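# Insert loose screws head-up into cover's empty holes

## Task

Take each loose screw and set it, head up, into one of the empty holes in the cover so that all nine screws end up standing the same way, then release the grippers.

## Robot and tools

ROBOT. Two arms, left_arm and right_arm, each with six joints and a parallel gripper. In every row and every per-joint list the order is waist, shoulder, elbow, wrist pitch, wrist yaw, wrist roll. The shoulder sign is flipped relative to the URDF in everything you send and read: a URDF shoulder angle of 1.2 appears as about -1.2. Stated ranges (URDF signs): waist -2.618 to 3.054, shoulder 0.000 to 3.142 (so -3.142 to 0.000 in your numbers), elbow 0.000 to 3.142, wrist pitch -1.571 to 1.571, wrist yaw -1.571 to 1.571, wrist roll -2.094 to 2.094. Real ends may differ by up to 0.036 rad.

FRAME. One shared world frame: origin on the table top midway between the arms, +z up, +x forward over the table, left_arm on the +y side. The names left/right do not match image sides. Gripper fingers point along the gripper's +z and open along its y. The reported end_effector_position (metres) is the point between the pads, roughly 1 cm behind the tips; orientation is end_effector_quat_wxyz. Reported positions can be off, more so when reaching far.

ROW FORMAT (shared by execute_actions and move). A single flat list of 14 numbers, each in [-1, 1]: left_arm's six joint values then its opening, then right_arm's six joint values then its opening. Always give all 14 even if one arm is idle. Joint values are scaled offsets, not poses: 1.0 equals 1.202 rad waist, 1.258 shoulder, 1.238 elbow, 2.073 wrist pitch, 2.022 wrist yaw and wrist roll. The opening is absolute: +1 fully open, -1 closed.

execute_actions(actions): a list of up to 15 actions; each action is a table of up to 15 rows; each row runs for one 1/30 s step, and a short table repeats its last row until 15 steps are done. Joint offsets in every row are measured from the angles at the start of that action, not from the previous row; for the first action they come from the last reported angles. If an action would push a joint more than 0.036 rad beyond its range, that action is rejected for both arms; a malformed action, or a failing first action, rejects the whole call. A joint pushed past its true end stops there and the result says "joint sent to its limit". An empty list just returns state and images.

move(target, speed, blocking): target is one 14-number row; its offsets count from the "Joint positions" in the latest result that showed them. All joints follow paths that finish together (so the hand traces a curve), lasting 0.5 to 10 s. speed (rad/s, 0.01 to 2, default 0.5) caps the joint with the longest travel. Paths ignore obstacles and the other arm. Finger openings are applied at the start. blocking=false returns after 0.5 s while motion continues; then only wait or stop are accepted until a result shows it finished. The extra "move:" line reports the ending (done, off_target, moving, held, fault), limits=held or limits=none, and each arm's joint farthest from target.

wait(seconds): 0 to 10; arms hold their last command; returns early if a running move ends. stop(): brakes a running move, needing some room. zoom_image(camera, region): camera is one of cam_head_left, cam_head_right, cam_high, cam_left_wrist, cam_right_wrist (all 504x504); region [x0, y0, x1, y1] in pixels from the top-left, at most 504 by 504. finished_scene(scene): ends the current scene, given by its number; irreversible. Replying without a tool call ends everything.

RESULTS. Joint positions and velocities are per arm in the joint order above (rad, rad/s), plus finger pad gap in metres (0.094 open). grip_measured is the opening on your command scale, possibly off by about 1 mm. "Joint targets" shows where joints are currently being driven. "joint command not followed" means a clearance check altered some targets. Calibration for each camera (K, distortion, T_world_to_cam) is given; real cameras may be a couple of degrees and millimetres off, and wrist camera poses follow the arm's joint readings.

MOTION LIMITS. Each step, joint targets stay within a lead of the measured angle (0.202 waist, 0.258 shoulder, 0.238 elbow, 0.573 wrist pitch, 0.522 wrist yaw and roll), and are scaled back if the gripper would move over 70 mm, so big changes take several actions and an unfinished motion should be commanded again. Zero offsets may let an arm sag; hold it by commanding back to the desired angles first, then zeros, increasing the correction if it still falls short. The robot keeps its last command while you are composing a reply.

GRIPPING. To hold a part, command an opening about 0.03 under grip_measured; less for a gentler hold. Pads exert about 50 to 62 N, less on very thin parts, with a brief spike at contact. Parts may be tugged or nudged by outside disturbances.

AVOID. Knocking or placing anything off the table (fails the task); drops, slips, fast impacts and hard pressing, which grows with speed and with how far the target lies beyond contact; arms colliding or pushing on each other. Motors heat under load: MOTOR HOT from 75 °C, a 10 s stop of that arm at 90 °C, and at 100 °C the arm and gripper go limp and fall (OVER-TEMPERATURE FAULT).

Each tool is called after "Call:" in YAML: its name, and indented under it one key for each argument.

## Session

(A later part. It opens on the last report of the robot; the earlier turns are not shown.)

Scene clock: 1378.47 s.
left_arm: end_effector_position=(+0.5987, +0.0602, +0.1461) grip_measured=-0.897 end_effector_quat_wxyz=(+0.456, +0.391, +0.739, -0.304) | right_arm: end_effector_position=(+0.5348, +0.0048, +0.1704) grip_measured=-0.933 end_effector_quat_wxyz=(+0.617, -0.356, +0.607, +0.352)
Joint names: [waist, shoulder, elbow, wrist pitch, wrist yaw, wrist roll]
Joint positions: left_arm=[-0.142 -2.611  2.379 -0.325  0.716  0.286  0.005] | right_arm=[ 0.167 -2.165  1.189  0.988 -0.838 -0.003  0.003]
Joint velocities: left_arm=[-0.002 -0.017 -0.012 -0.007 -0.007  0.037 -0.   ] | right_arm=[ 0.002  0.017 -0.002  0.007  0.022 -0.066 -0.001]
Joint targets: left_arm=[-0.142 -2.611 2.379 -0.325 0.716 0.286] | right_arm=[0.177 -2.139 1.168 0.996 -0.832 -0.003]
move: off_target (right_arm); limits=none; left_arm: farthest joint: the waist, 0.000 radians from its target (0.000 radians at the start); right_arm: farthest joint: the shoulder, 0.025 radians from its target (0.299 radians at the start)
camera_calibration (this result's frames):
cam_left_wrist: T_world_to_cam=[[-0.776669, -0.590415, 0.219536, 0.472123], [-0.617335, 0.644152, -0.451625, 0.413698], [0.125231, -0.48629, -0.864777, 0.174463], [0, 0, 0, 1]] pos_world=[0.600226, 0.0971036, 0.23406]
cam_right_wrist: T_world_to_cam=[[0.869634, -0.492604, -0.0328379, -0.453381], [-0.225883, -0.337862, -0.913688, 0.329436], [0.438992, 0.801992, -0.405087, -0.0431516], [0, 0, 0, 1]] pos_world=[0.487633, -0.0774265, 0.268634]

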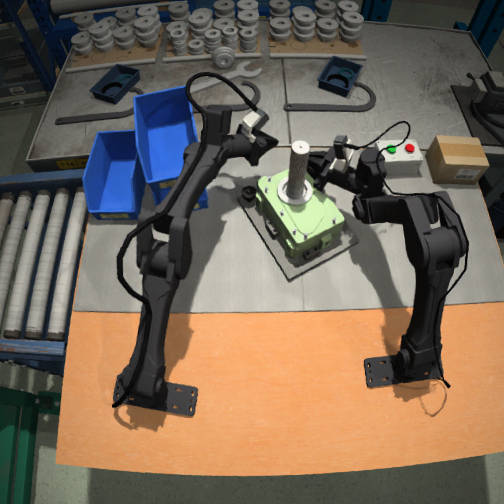

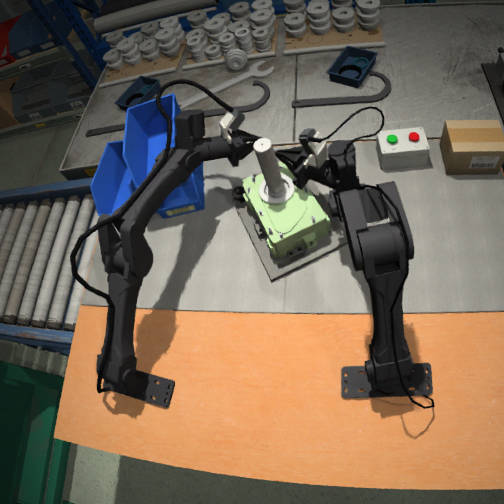

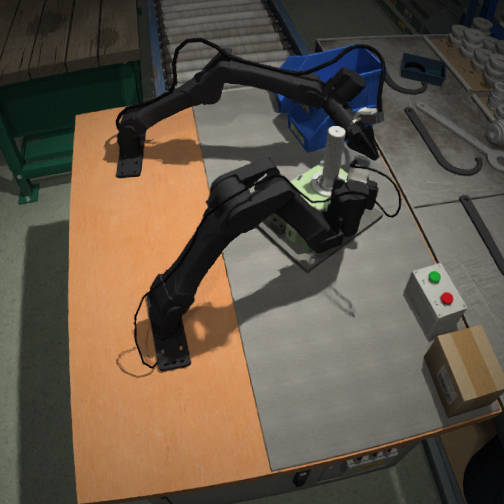

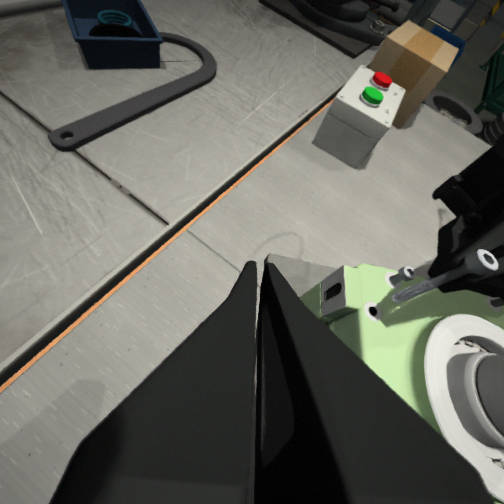

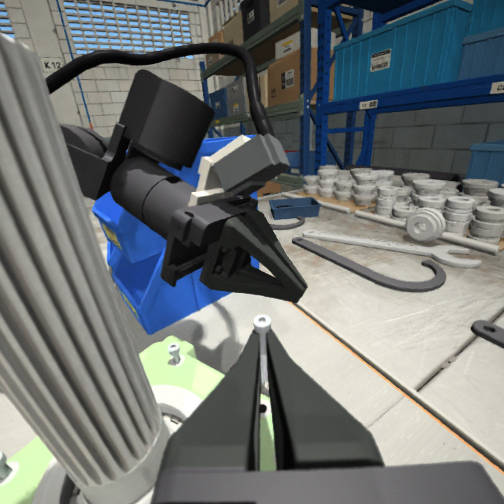

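Call:
move:
  target: [0,0,0,0,0,0,-0.9,0,-0.044,-0.023,0.029,0,0,-0.96]
  speed: 0.03

Call:
zoom_image:
  camera: "cam_left_wrist"
  region: [330, 240, 480, 360]

Call:
zoom_image:
  camera: "cam_right_wrist"
  region: [212, 310, 312, 410]

Scene clock: 1389.37 s.
left_arm: end_effector_position=(+0.5987, +0.0602, +0.1461) grip_measured=-0.897 end_effector_quat_wxyz=(+0.456, +0.391, +0.739, -0.304) | right_arm: end_effector_position=(+0.5362, +0.0051, +0.1642) grip_measured=-0.933 end_effector_quat_wxyz=(+0.626, -0.359, +0.598, +0.349)
Joint names: [waist, shoulder, elbow, wrist pitch, wrist yaw, wrist roll]
Joint positions: left_arm=[-0.142 -2.611  2.379 -0.325  0.716  0.286  0.005] | right_arm=[ 0.167 -2.2    1.189  1.052 -0.838 -0.002  0.003]
Joint velocities: left_arm=[ 0.002  0.002 -0.037  0.066 -0.037 -0.007 -0.001] | right_arm=[ 0.007  0.012  0.007 -0.022 -0.037 -0.066 -0.001]
Joint targets: left_arm=[-0.142 -2.611 2.379 -0.325 0.716 0.286] | right_arm=[0.167 -2.220 1.161 1.048 -0.838 -0.003]
move: off_target (right_arm); limits=none; left_arm: farthest joint: the waist, 0.000 radians from its target (0.000 radians at the start); right_arm: farthest joint: the elbow, 0.029 radians from its target (0.029 radians at the start)
camera_calibration (this result's frames):
cam_left_wrist: T_world_to_cam=[[-0.776669, -0.590415, 0.219536, 0.472123], [-0.617335, 0.644152, -0.451625, 0.413698], [0.125231, -0.48629, -0.864777, 0.174463], [0, 0, 0, 1]] pos_world=[0.600226, 0.0971036, 0.23406]
cam_right_wrist: T_world_to_cam=[[0.870255, -0.49246, -0.0118302, -0.458397], [-0.200509, -0.332191, -0.921653, 0.311823], [0.449948, 0.804445, -0.387834, -0.0552149], [0, 0, 0, 1]] pos_world=[0.486289, -0.0777401, 0.260555]

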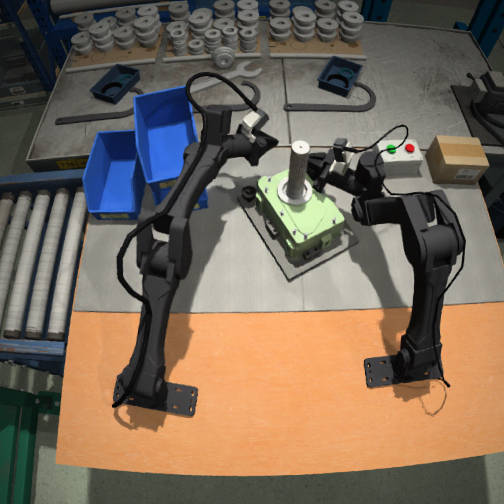

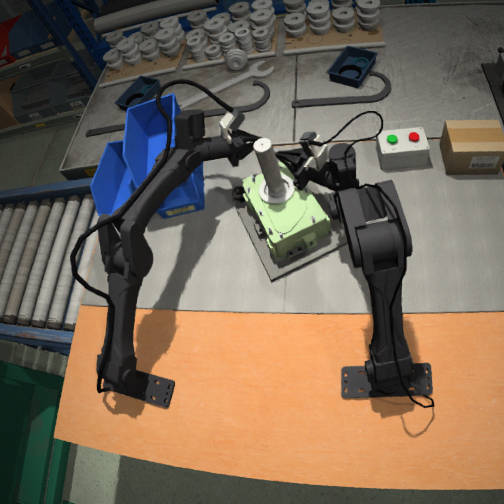

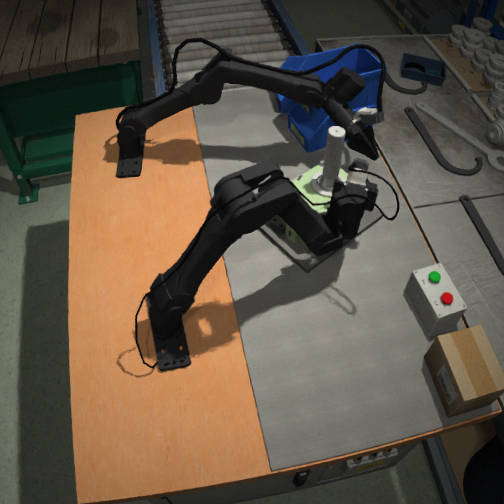

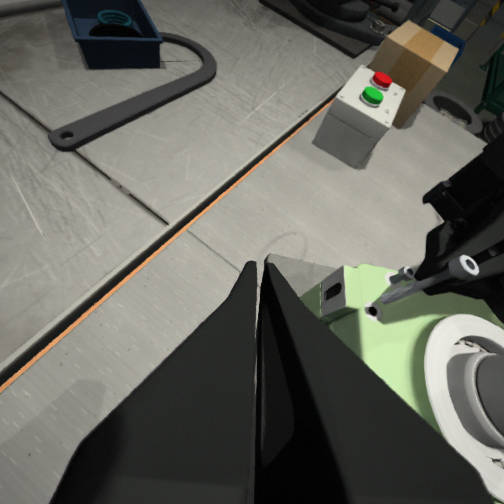

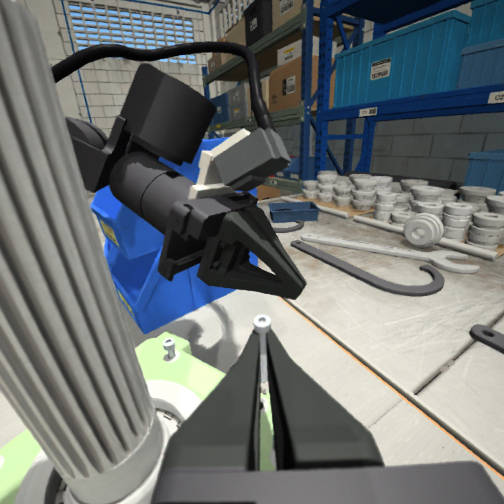

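Region (330, 240, 480, 360) of cam_left_wrist's 504x504 image, scaled by 3.360, with more detail than that image has; it fills the top 403 rows of this view, and the rest is white.

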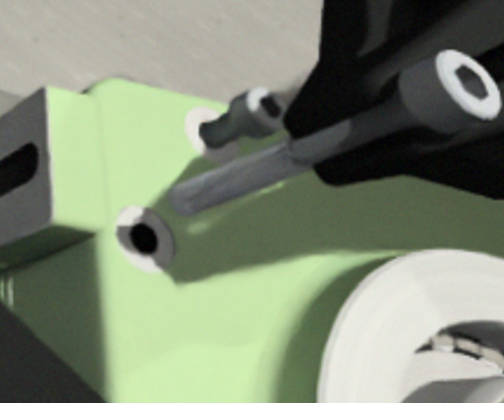

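Region (212, 310, 312, 410) of cam_right_wrist's 504x504 image, scaled by 5.040, with more detail than that image has.

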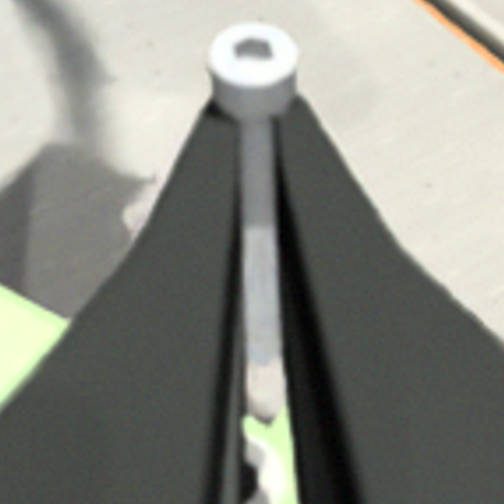

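Call:
move:
  target: [0,0,0,0,0,0,-0.9,0,0,-0.04,0,0,0,-0.96]
  speed: 0.03

Call:
zoom_image:
  camera: "cam_left_wrist"
  region: [330, 240, 480, 360]

Call:
zoom_image:
  camera: "cam_right_wrist"
  region: [212, 310, 312, 410]

Scene clock: 1400.70 s.
left_arm: end_effector_position=(+0.5987, +0.0602, +0.1461) grip_measured=-0.897 end_effector_quat_wxyz=(+0.456, +0.391, +0.739, -0.304) | right_arm: end_effector_position=(+0.5348, +0.0039, +0.1652) grip_measured=-0.933 end_effector_quat_wxyz=(+0.633, -0.358, +0.593, +0.345)
Joint names: [waist, shoulder, elbow, wrist pitch, wrist yaw, wrist roll]
Joint positions: left_arm=[-0.142 -2.611  2.379 -0.325  0.716  0.286  0.005] | right_arm=[ 0.167 -2.2    1.176  1.082 -0.831 -0.001  0.003]
Joint velocities: left_arm=[-0.017  0.002 -0.002 -0.022  0.022 -0.007 -0.001] | right_arm=[-0.007 -0.007 -0.007  0.022 -0.037 -0.022 -0.001]
Joint targets: left_arm=[-0.142 -2.611 2.379 -0.325 0.716 0.286] | right_arm=[0.167 -2.200 1.140 1.052 -0.838 -0.002]
move: off_target (right_arm); limits=none; left_arm: farthest joint: the waist, 0.000 radians from its target (0.000 radians at the start); right_arm: farthest joint: the elbow, 0.037 radians from its target (0.050 radians at the start)
camera_calibration (this result's frames):
cam_left_wrist: T_world_to_cam=[[-0.776669, -0.590415, 0.219536, 0.472123], [-0.617335, 0.644152, -0.451625, 0.413698], [0.125231, -0.48629, -0.864777, 0.174463], [0, 0, 0, 1]] pos_world=[0.600226, 0.0971036, 0.23406]
cam_right_wrist: T_world_to_cam=[[0.866979, -0.498344, -0.000782365, -0.457824], [-0.188528, -0.326531, -0.926194, 0.306394], [0.461307, 0.803138, -0.377048, -0.0611798], [0, 0, 0, 1]] pos_world=[0.48291, -0.0789706, 0.260354]

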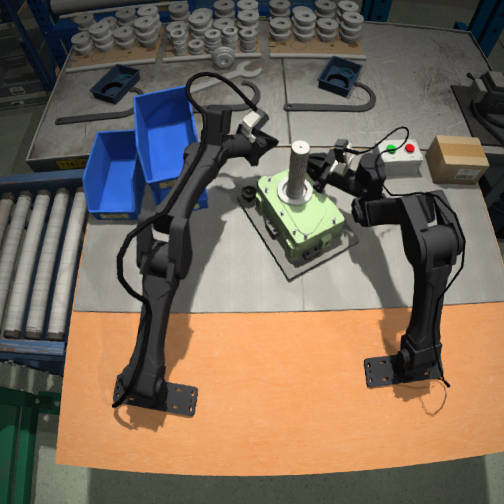

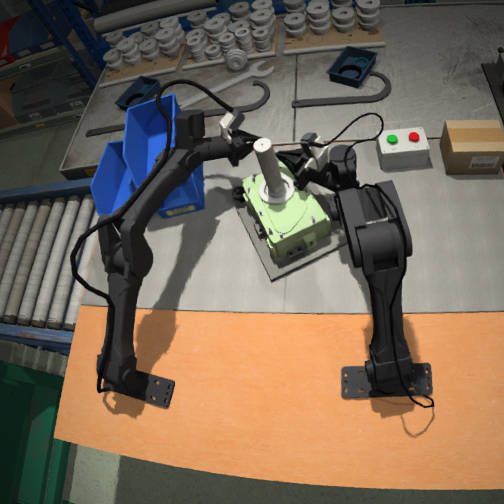

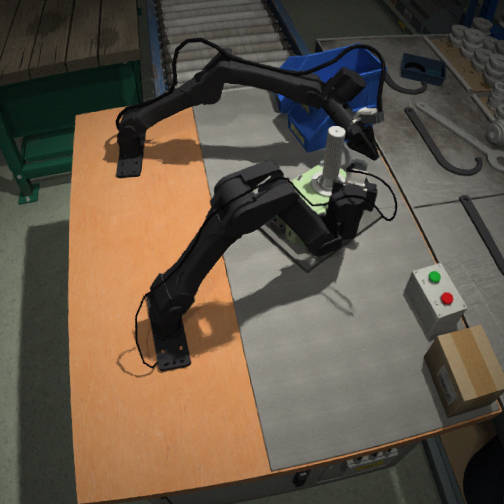

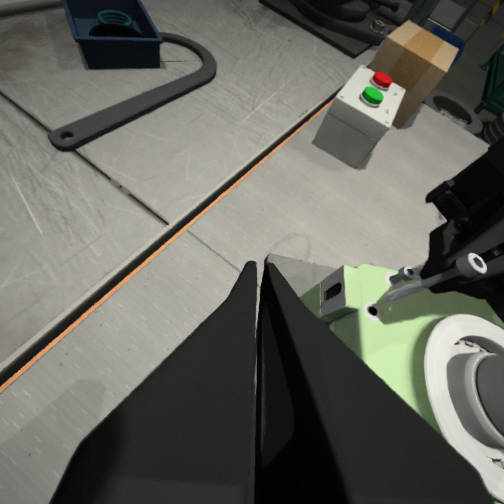

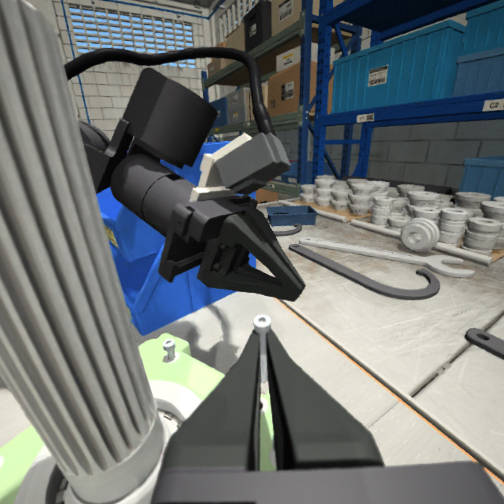

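Region (330, 240, 480, 360) of cam_left_wrist's 504x504 image, scaled by 3.360, with more detail than that image has; it fills the top 403 rows of this view, and the rest is white.

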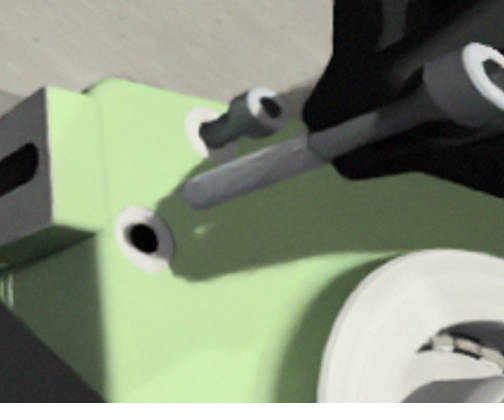

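Region (212, 310, 312, 410) of cam_right_wrist's 504x504 image, scaled by 5.040, with more detail than that image has.

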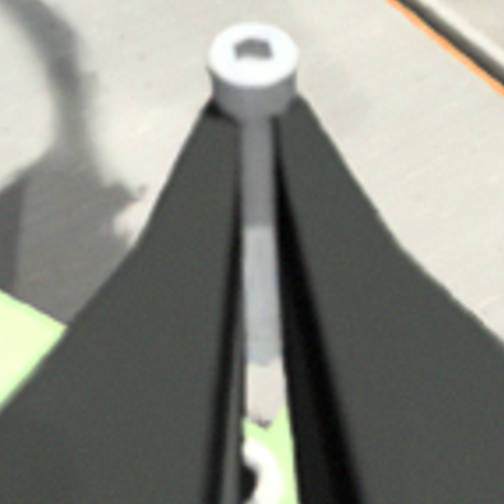

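Call:
move:
  target: [0,0,0,0,0,0,-0.9,0.018,0.096,0.078,-0.213,0,-0.082,-0.96]
  speed: 0.1

Call:
zoom_image:
  camera: "cam_left_wrist"
  region: [330, 240, 480, 360]

Call:
zoom_image:
  camera: "cam_right_wrist"
  region: [212, 310, 312, 410]

Scene clock: 1425.47 s.
left_arm: end_effector_position=(+0.5987, +0.0602, +0.1461) grip_measured=-0.897 end_effector_quat_wxyz=(+0.456, +0.391, +0.739, -0.304) | right_arm: end_effector_position=(+0.5346, +0.0072, +0.1596) grip_measured=-0.933 end_effector_quat_wxyz=(+0.568, -0.383, +0.650, +0.329)
Joint names: [waist, shoulder, elbow, wrist pitch, wrist yaw, wrist roll]
Joint positions: left_arm=[-0.142 -2.611  2.379 -0.325  0.716  0.286  0.005] | right_arm=[ 0.173 -2.104  1.241  0.658 -0.83  -0.161  0.003]
Joint velocities: left_arm=[ 0.017 -0.012  0.007  0.037  0.051 -0.022  0.   ] | right_arm=[-0.007  0.012 -0.017  0.051 -0.066 -0.007 -0.002]
Joint targets: left_arm=[-0.142 -2.611 2.379 -0.325 0.716 0.286] | right_arm=[0.188 -2.079 1.273 0.640 -0.831 -0.167]
move: off_target (right_arm); limits=none; left_arm: farthest joint: the waist, 0.000 radians from its target (0.000 radians at the start); right_arm: farthest joint: the elbow, 0.032 radians from its target (0.096 radians at the start)
camera_calibration (this result's frames):
cam_left_wrist: T_world_to_cam=[[-0.776669, -0.590415, 0.219536, 0.472123], [-0.617335, 0.644152, -0.451625, 0.413698], [0.125231, -0.48629, -0.864777, 0.174463], [0, 0, 0, 1]] pos_world=[0.600226, 0.0971036, 0.23406]
cam_right_wrist: T_world_to_cam=[[0.871418, -0.489074, -0.0379049, -0.452511], [-0.289655, -0.450656, -0.844399, 0.344189], [0.395891, 0.746804, -0.534372, -0.00534724], [0, 0, 0, 1]] pos_world=[0.496139, -0.0622075, 0.270623]

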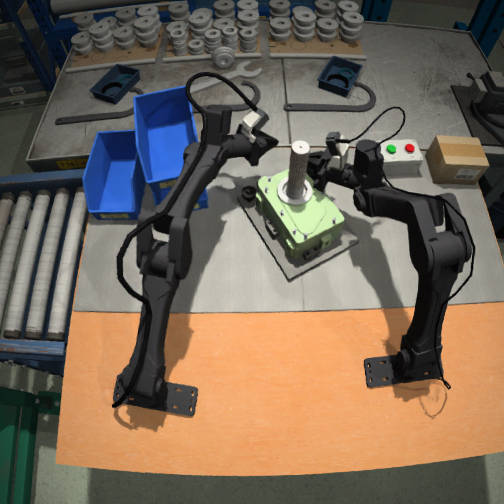

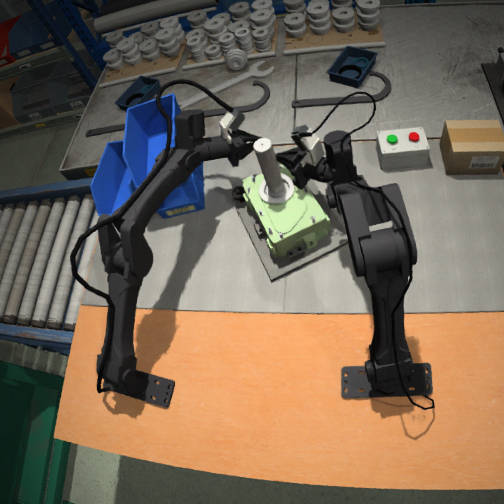

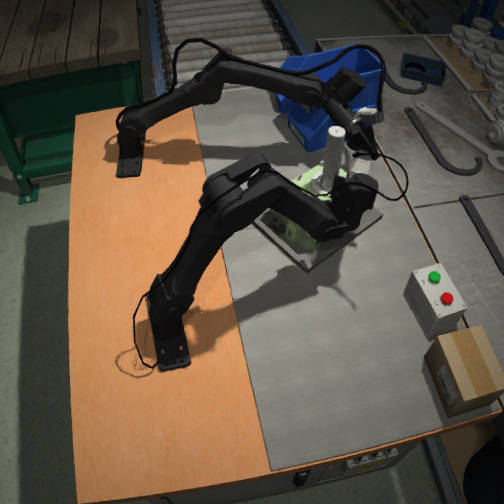

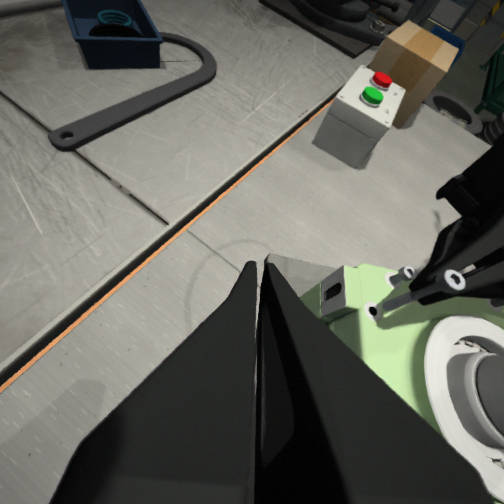

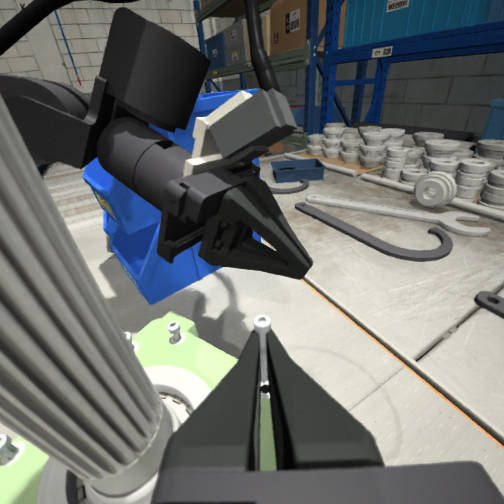

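Region (330, 240, 480, 360) of cam_left_wrist's 504x504 image, scaled by 3.360, with more detail than that image has; it fills the top 403 rows of this view, and the rest is white.

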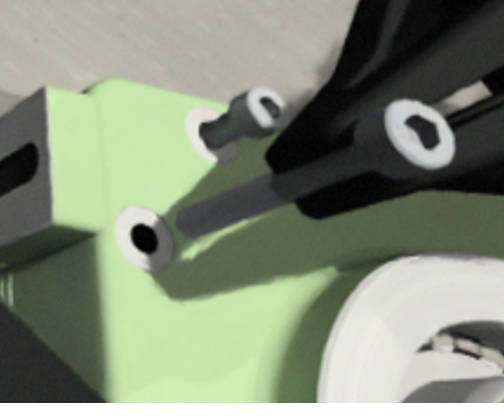

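Region (212, 310, 312, 410) of cam_right_wrist's 504x504 image, scaled by 5.040, with more detail than that image has.

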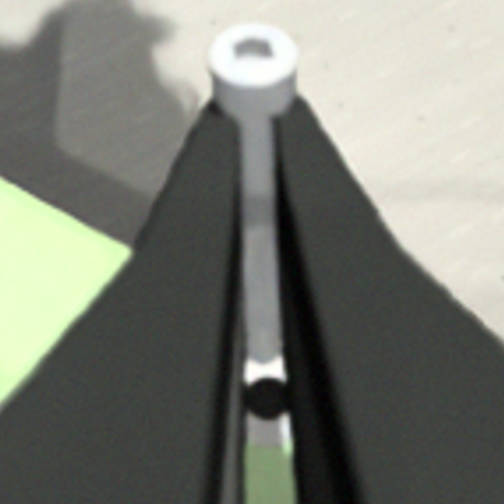

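Call:
move:
  target: [0,0,0,0,0,0,-0.9,0,-0.027,0,0,0,0,-0.96]
  speed: 0.02

Call:
zoom_image:
  camera: "cam_left_wrist"
  region: [330, 240, 480, 360]

Call:
zoom_image:
  camera: "cam_right_wrist"
  region: [212, 310, 312, 410]

Scene clock: 1434.23 s.
left_arm: end_effector_position=(+0.5987, +0.0602, +0.1461) grip_measured=-0.897 end_effector_quat_wxyz=(+0.456, +0.391, +0.739, -0.304) | right_arm: end_effector_position=(+0.5353, +0.0074, +0.1503) grip_measured=-0.933 end_effector_quat_wxyz=(+0.562, -0.381, +0.655, +0.331)
Joint names: [waist, shoulder, elbow, wrist pitch, wrist yaw, wrist roll]
Joint positions: left_arm=[-0.142 -2.611  2.379 -0.325  0.716  0.286  0.005] | right_arm=[ 0.173 -2.122  1.241  0.658 -0.83  -0.161  0.003]
Joint velocities: left_arm=[-0.012 -0.007 -0.007  0.037 -0.007 -0.007  0.001] | right_arm=[ 0.017 -0.017 -0.007 -0.037  0.066 -0.037 -0.001]
Joint targets: left_arm=[-0.142 -2.611 2.379 -0.325 0.716 0.286] | right_arm=[0.173 -2.138 1.241 0.658 -0.830 -0.160]
move: done; limits=none; left_arm: farthest joint: the waist, 0.000 radians from its target (0.000 radians at the start); right_arm: farthest joint: the shoulder, 0.016 radians from its target (0.034 radians at the start)
camera_calibration (this result's frames):
cam_left_wrist: T_world_to_cam=[[-0.776669, -0.590415, 0.219536, 0.472123], [-0.617335, 0.644152, -0.451625, 0.413698], [0.125231, -0.48629, -0.864777, 0.174463], [0, 0, 0, 1]] pos_world=[0.600226, 0.0971036, 0.23406]
cam_right_wrist: T_world_to_cam=[[0.870676, -0.489238, -0.0506989, -0.451048], [-0.303755, -0.453765, -0.837753, 0.343176], [0.386855, 0.744811, -0.54369, -0.00442988], [0, 0, 0, 1]] pos_world=[0.498671, -0.0616492, 0.26222]

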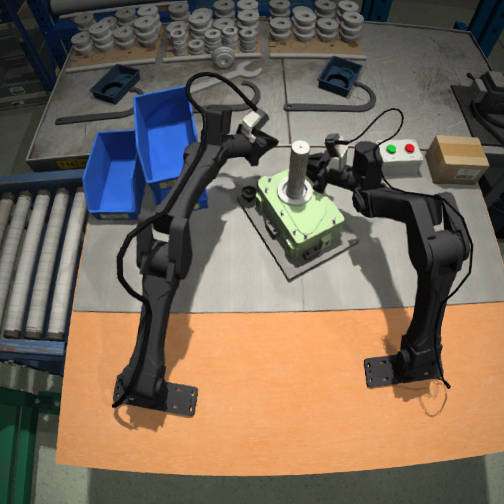

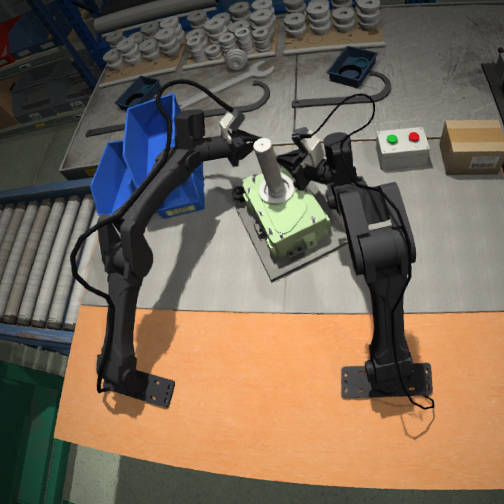

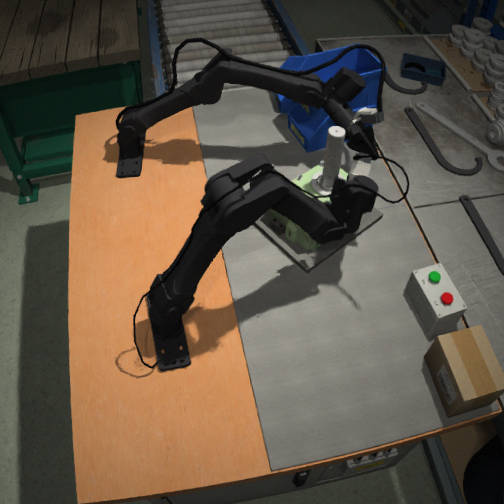

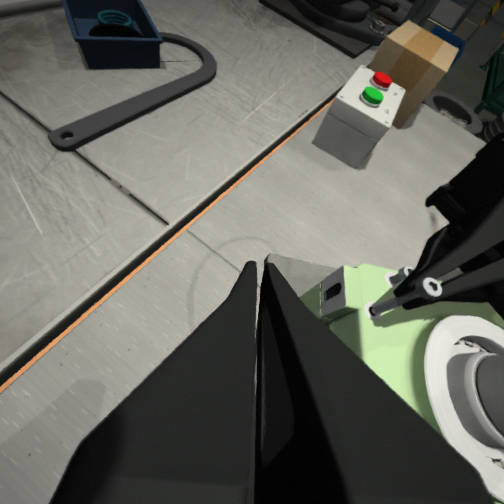

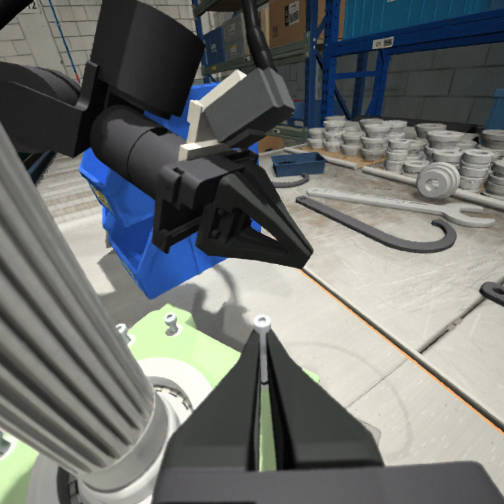

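Region (330, 240, 480, 360) of cam_left_wrist's 504x504 image, scaled by 3.360, with more detail than that image has; it fills the top 403 rows of this view, and the rest is white.

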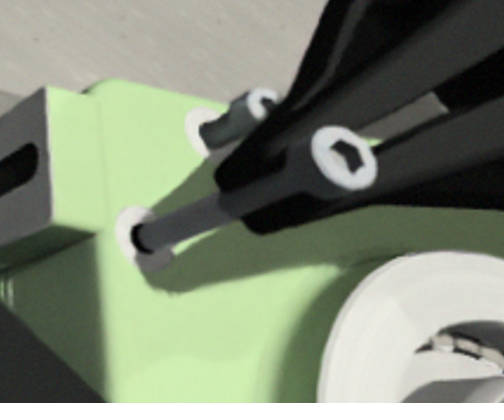

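Region (212, 310, 312, 410) of cam_right_wrist's 504x504 image, scaled by 5.040, with more detail than that image has.

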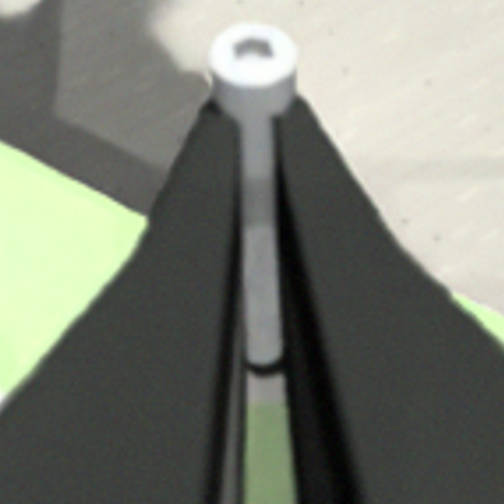

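At the mouth. Lower more.

Call:
move:
  target: [0,0,0,0,0,0,-0.9,0,-0.023,0,0,0,0,-0.96]
  speed: 0.015

Call:
zoom_image:
  camera: "cam_left_wrist"
  region: [330, 240, 480, 360]

Call:
zoom_image:
  camera: "cam_right_wrist"
  region: [212, 310, 312, 410]

Scene clock: 1442.07 s.
left_arm: end_effector_position=(+0.5987, +0.0602, +0.1461) grip_measured=-0.897 end_effector_quat_wxyz=(+0.456, +0.391, +0.739, -0.304) | right_arm: end_effector_position=(+0.5357, +0.0076, +0.1480) grip_measured=-0.933 end_effector_quat_wxyz=(+0.562, -0.382, +0.655, +0.331)
Joint names: [waist, shoulder, elbow, wrist pitch, wrist yaw, wrist roll]
Joint positions: left_arm=[-0.142 -2.611  2.379 -0.325  0.716  0.286  0.005] | right_arm=[ 0.173 -2.13   1.241  0.666 -0.831 -0.161  0.003]
Joint velocities: left_arm=[ 0.017  0.002  0.002  0.037 -0.037  0.037  0.   ] | right_arm=[ 0.012 -0.002 -0.002 -0.007 -0.022  0.051 -0.001]
Joint targets: left_arm=[-0.142 -2.611 2.379 -0.325 0.716 0.286] | right_arm=[0.173 -2.151 1.241 0.658 -0.831 -0.161]
move: off_target (right_arm); limits=none; left_arm: farthest joint: the waist, 0.000 radians from its target (0.000 radians at the start); right_arm: farthest joint: the shoulder, 0.021 radians from its target (0.029 radians at the start)
camera_calibration (this result's frames):
cam_left_wrist: T_world_to_cam=[[-0.776669, -0.590415, 0.219536, 0.472123], [-0.617335, 0.644152, -0.451625, 0.413698], [0.125231, -0.48629, -0.864777, 0.174463], [0, 0, 0, 1]] pos_world=[0.600226, 0.0971036, 0.23406]
cam_right_wrist: T_world_to_cam=[[0.871056, -0.488577, -0.0505269, -0.451673], [-0.303136, -0.453784, -0.837967, 0.341095], [0.386484, 0.745233, -0.543376, -0.005871], [0, 0, 0, 1]] pos_world=[0.4991, -0.0615187, 0.259815]

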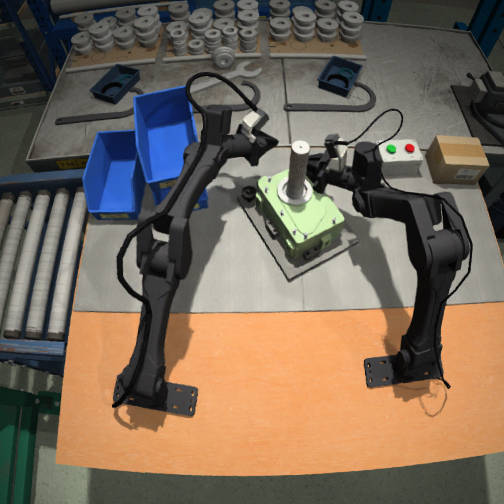

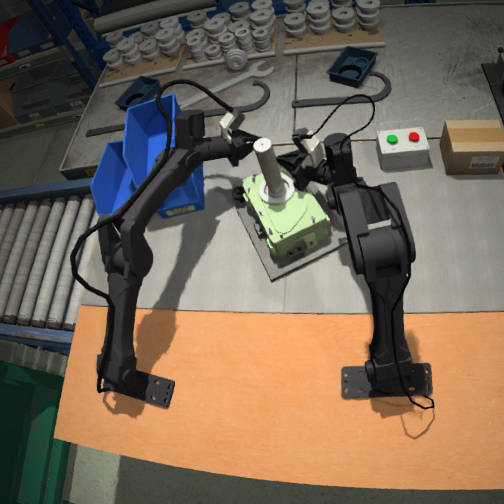

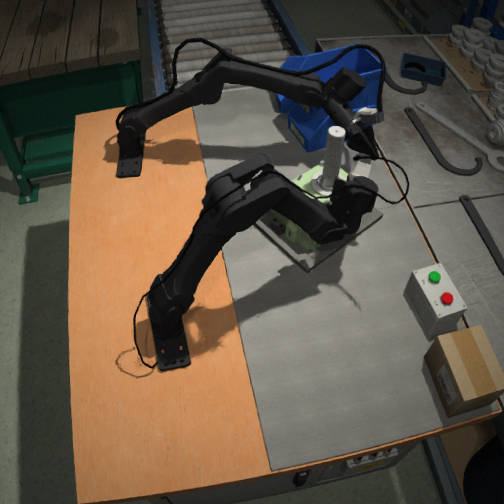

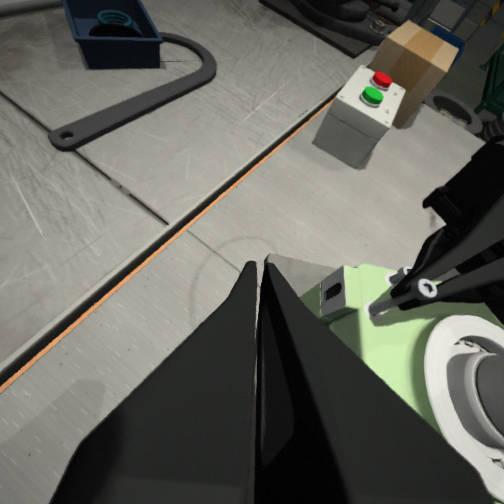

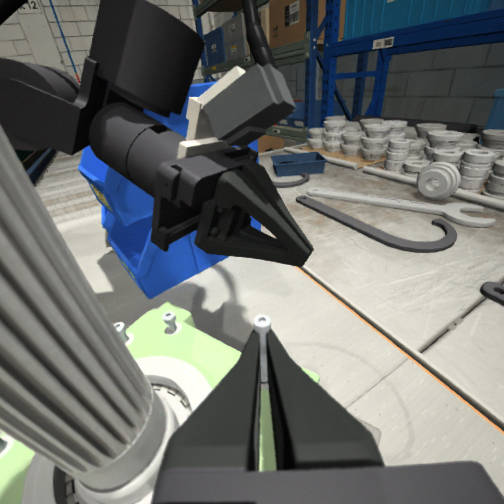

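Region (330, 240, 480, 360) of cam_left_wrist's 504x504 image, scaled by 3.360, with more detail than that image has; it fills the top 403 rows of this view, and the rest is white.

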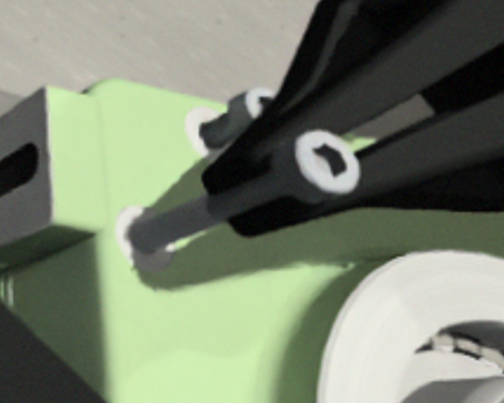

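Region (212, 310, 312, 410) of cam_right_wrist's 504x504 image, scaled by 5.040, with more detail than that image has.

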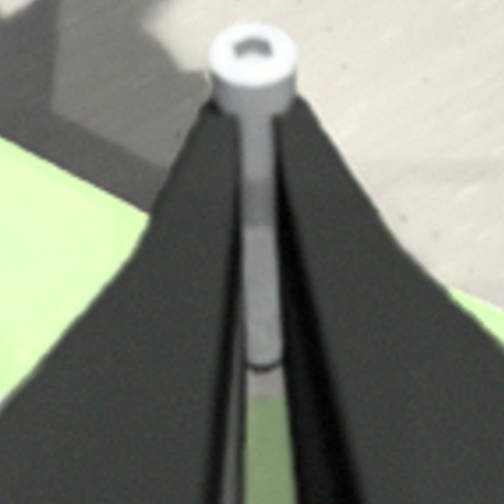

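Call:
move:
  target: [0,0,0,0,0,0,-0.9,0,-0.02,0,-0.012,0,0,-0.91]
  speed: 0.015

Call:
zoom_image:
  camera: "cam_left_wrist"
  region: [330, 240, 480, 360]

Call:
zoom_image:
  camera: "cam_right_wrist"
  region: [212, 310, 312, 410]

Scene clock: 1451.27 s.
left_arm: end_effector_position=(+0.5987, +0.0602, +0.1461) grip_measured=-0.897 end_effector_quat_wxyz=(+0.456, +0.391, +0.739, -0.304) | right_arm: end_effector_position=(+0.5358, +0.0076, +0.1482) grip_measured=-0.905 end_effector_quat_wxyz=(+0.562, -0.382, +0.654, +0.331)
Joint names: [waist, shoulder, elbow, wrist pitch, wrist yaw, wrist roll]
Joint positions: left_arm=[-0.142 -2.611  2.379 -0.325  0.716  0.286  0.005] | right_arm=[ 0.173 -2.13   1.241  0.668 -0.831 -0.161  0.004]
Joint velocities: left_arm=[ 0.002  0.002 -0.002 -0.037 -0.007  0.037 -0.001] | right_arm=[ 0.017  0.007  0.002  0.007  0.051 -0.022  0.001]
Joint targets: left_arm=[-0.142 -2.611 2.379 -0.325 0.716 0.286] | right_arm=[0.173 -2.155 1.241 0.641 -0.831 -0.161]
move: off_target (right_arm); limits=none; left_arm: farthest joint: the waist, 0.000 radians from its target (0.000 radians at the start); right_arm: farthest joint: the shoulder, 0.026 radians from its target (0.026 radians at the start)
camera_calibration (this result's frames):
cam_left_wrist: T_world_to_cam=[[-0.776669, -0.590415, 0.219536, 0.472123], [-0.617335, 0.644152, -0.451625, 0.413698], [0.125231, -0.48629, -0.864777, 0.174463], [0, 0, 0, 1]] pos_world=[0.600226, 0.0971036, 0.23406]
cam_right_wrist: T_world_to_cam=[[0.871131, -0.488561, -0.0493894, -0.451915], [-0.301887, -0.453508, -0.838567, 0.340776], [0.387293, 0.745412, -0.542555, -0.00630816], [0, 0, 0, 1]] pos_world=[0.498996, -0.0615415, 0.260021]

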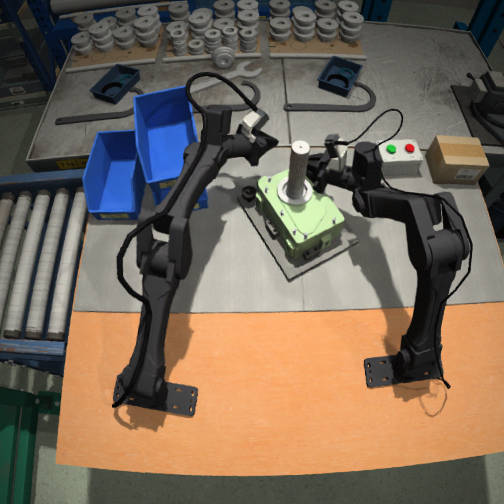

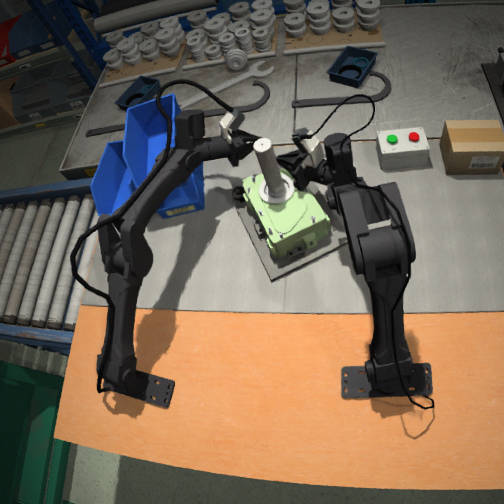

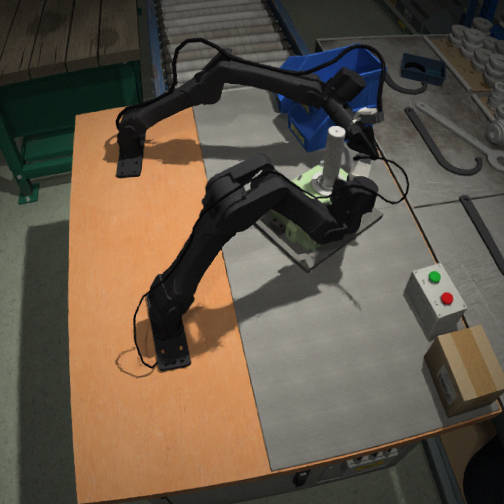

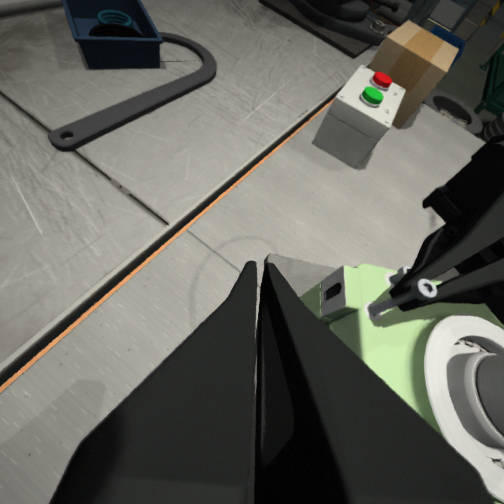

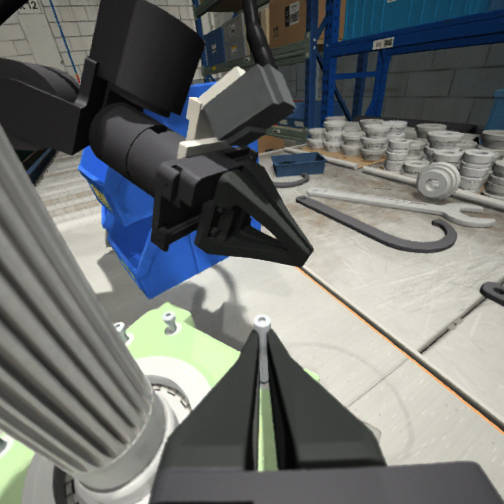

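Region (330, 240, 480, 360) of cam_left_wrist's 504x504 image, scaled by 3.360, with more detail than that image has; it fills the top 403 rows of this view, and the rest is white.

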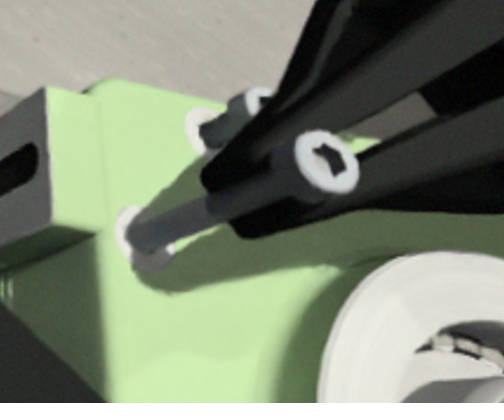

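Region (212, 310, 312, 410) of cam_right_wrist's 504x504 image, scaled by 5.040, with more detail than that image has.

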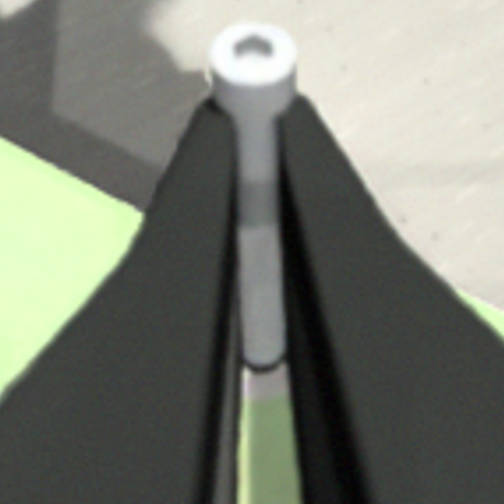

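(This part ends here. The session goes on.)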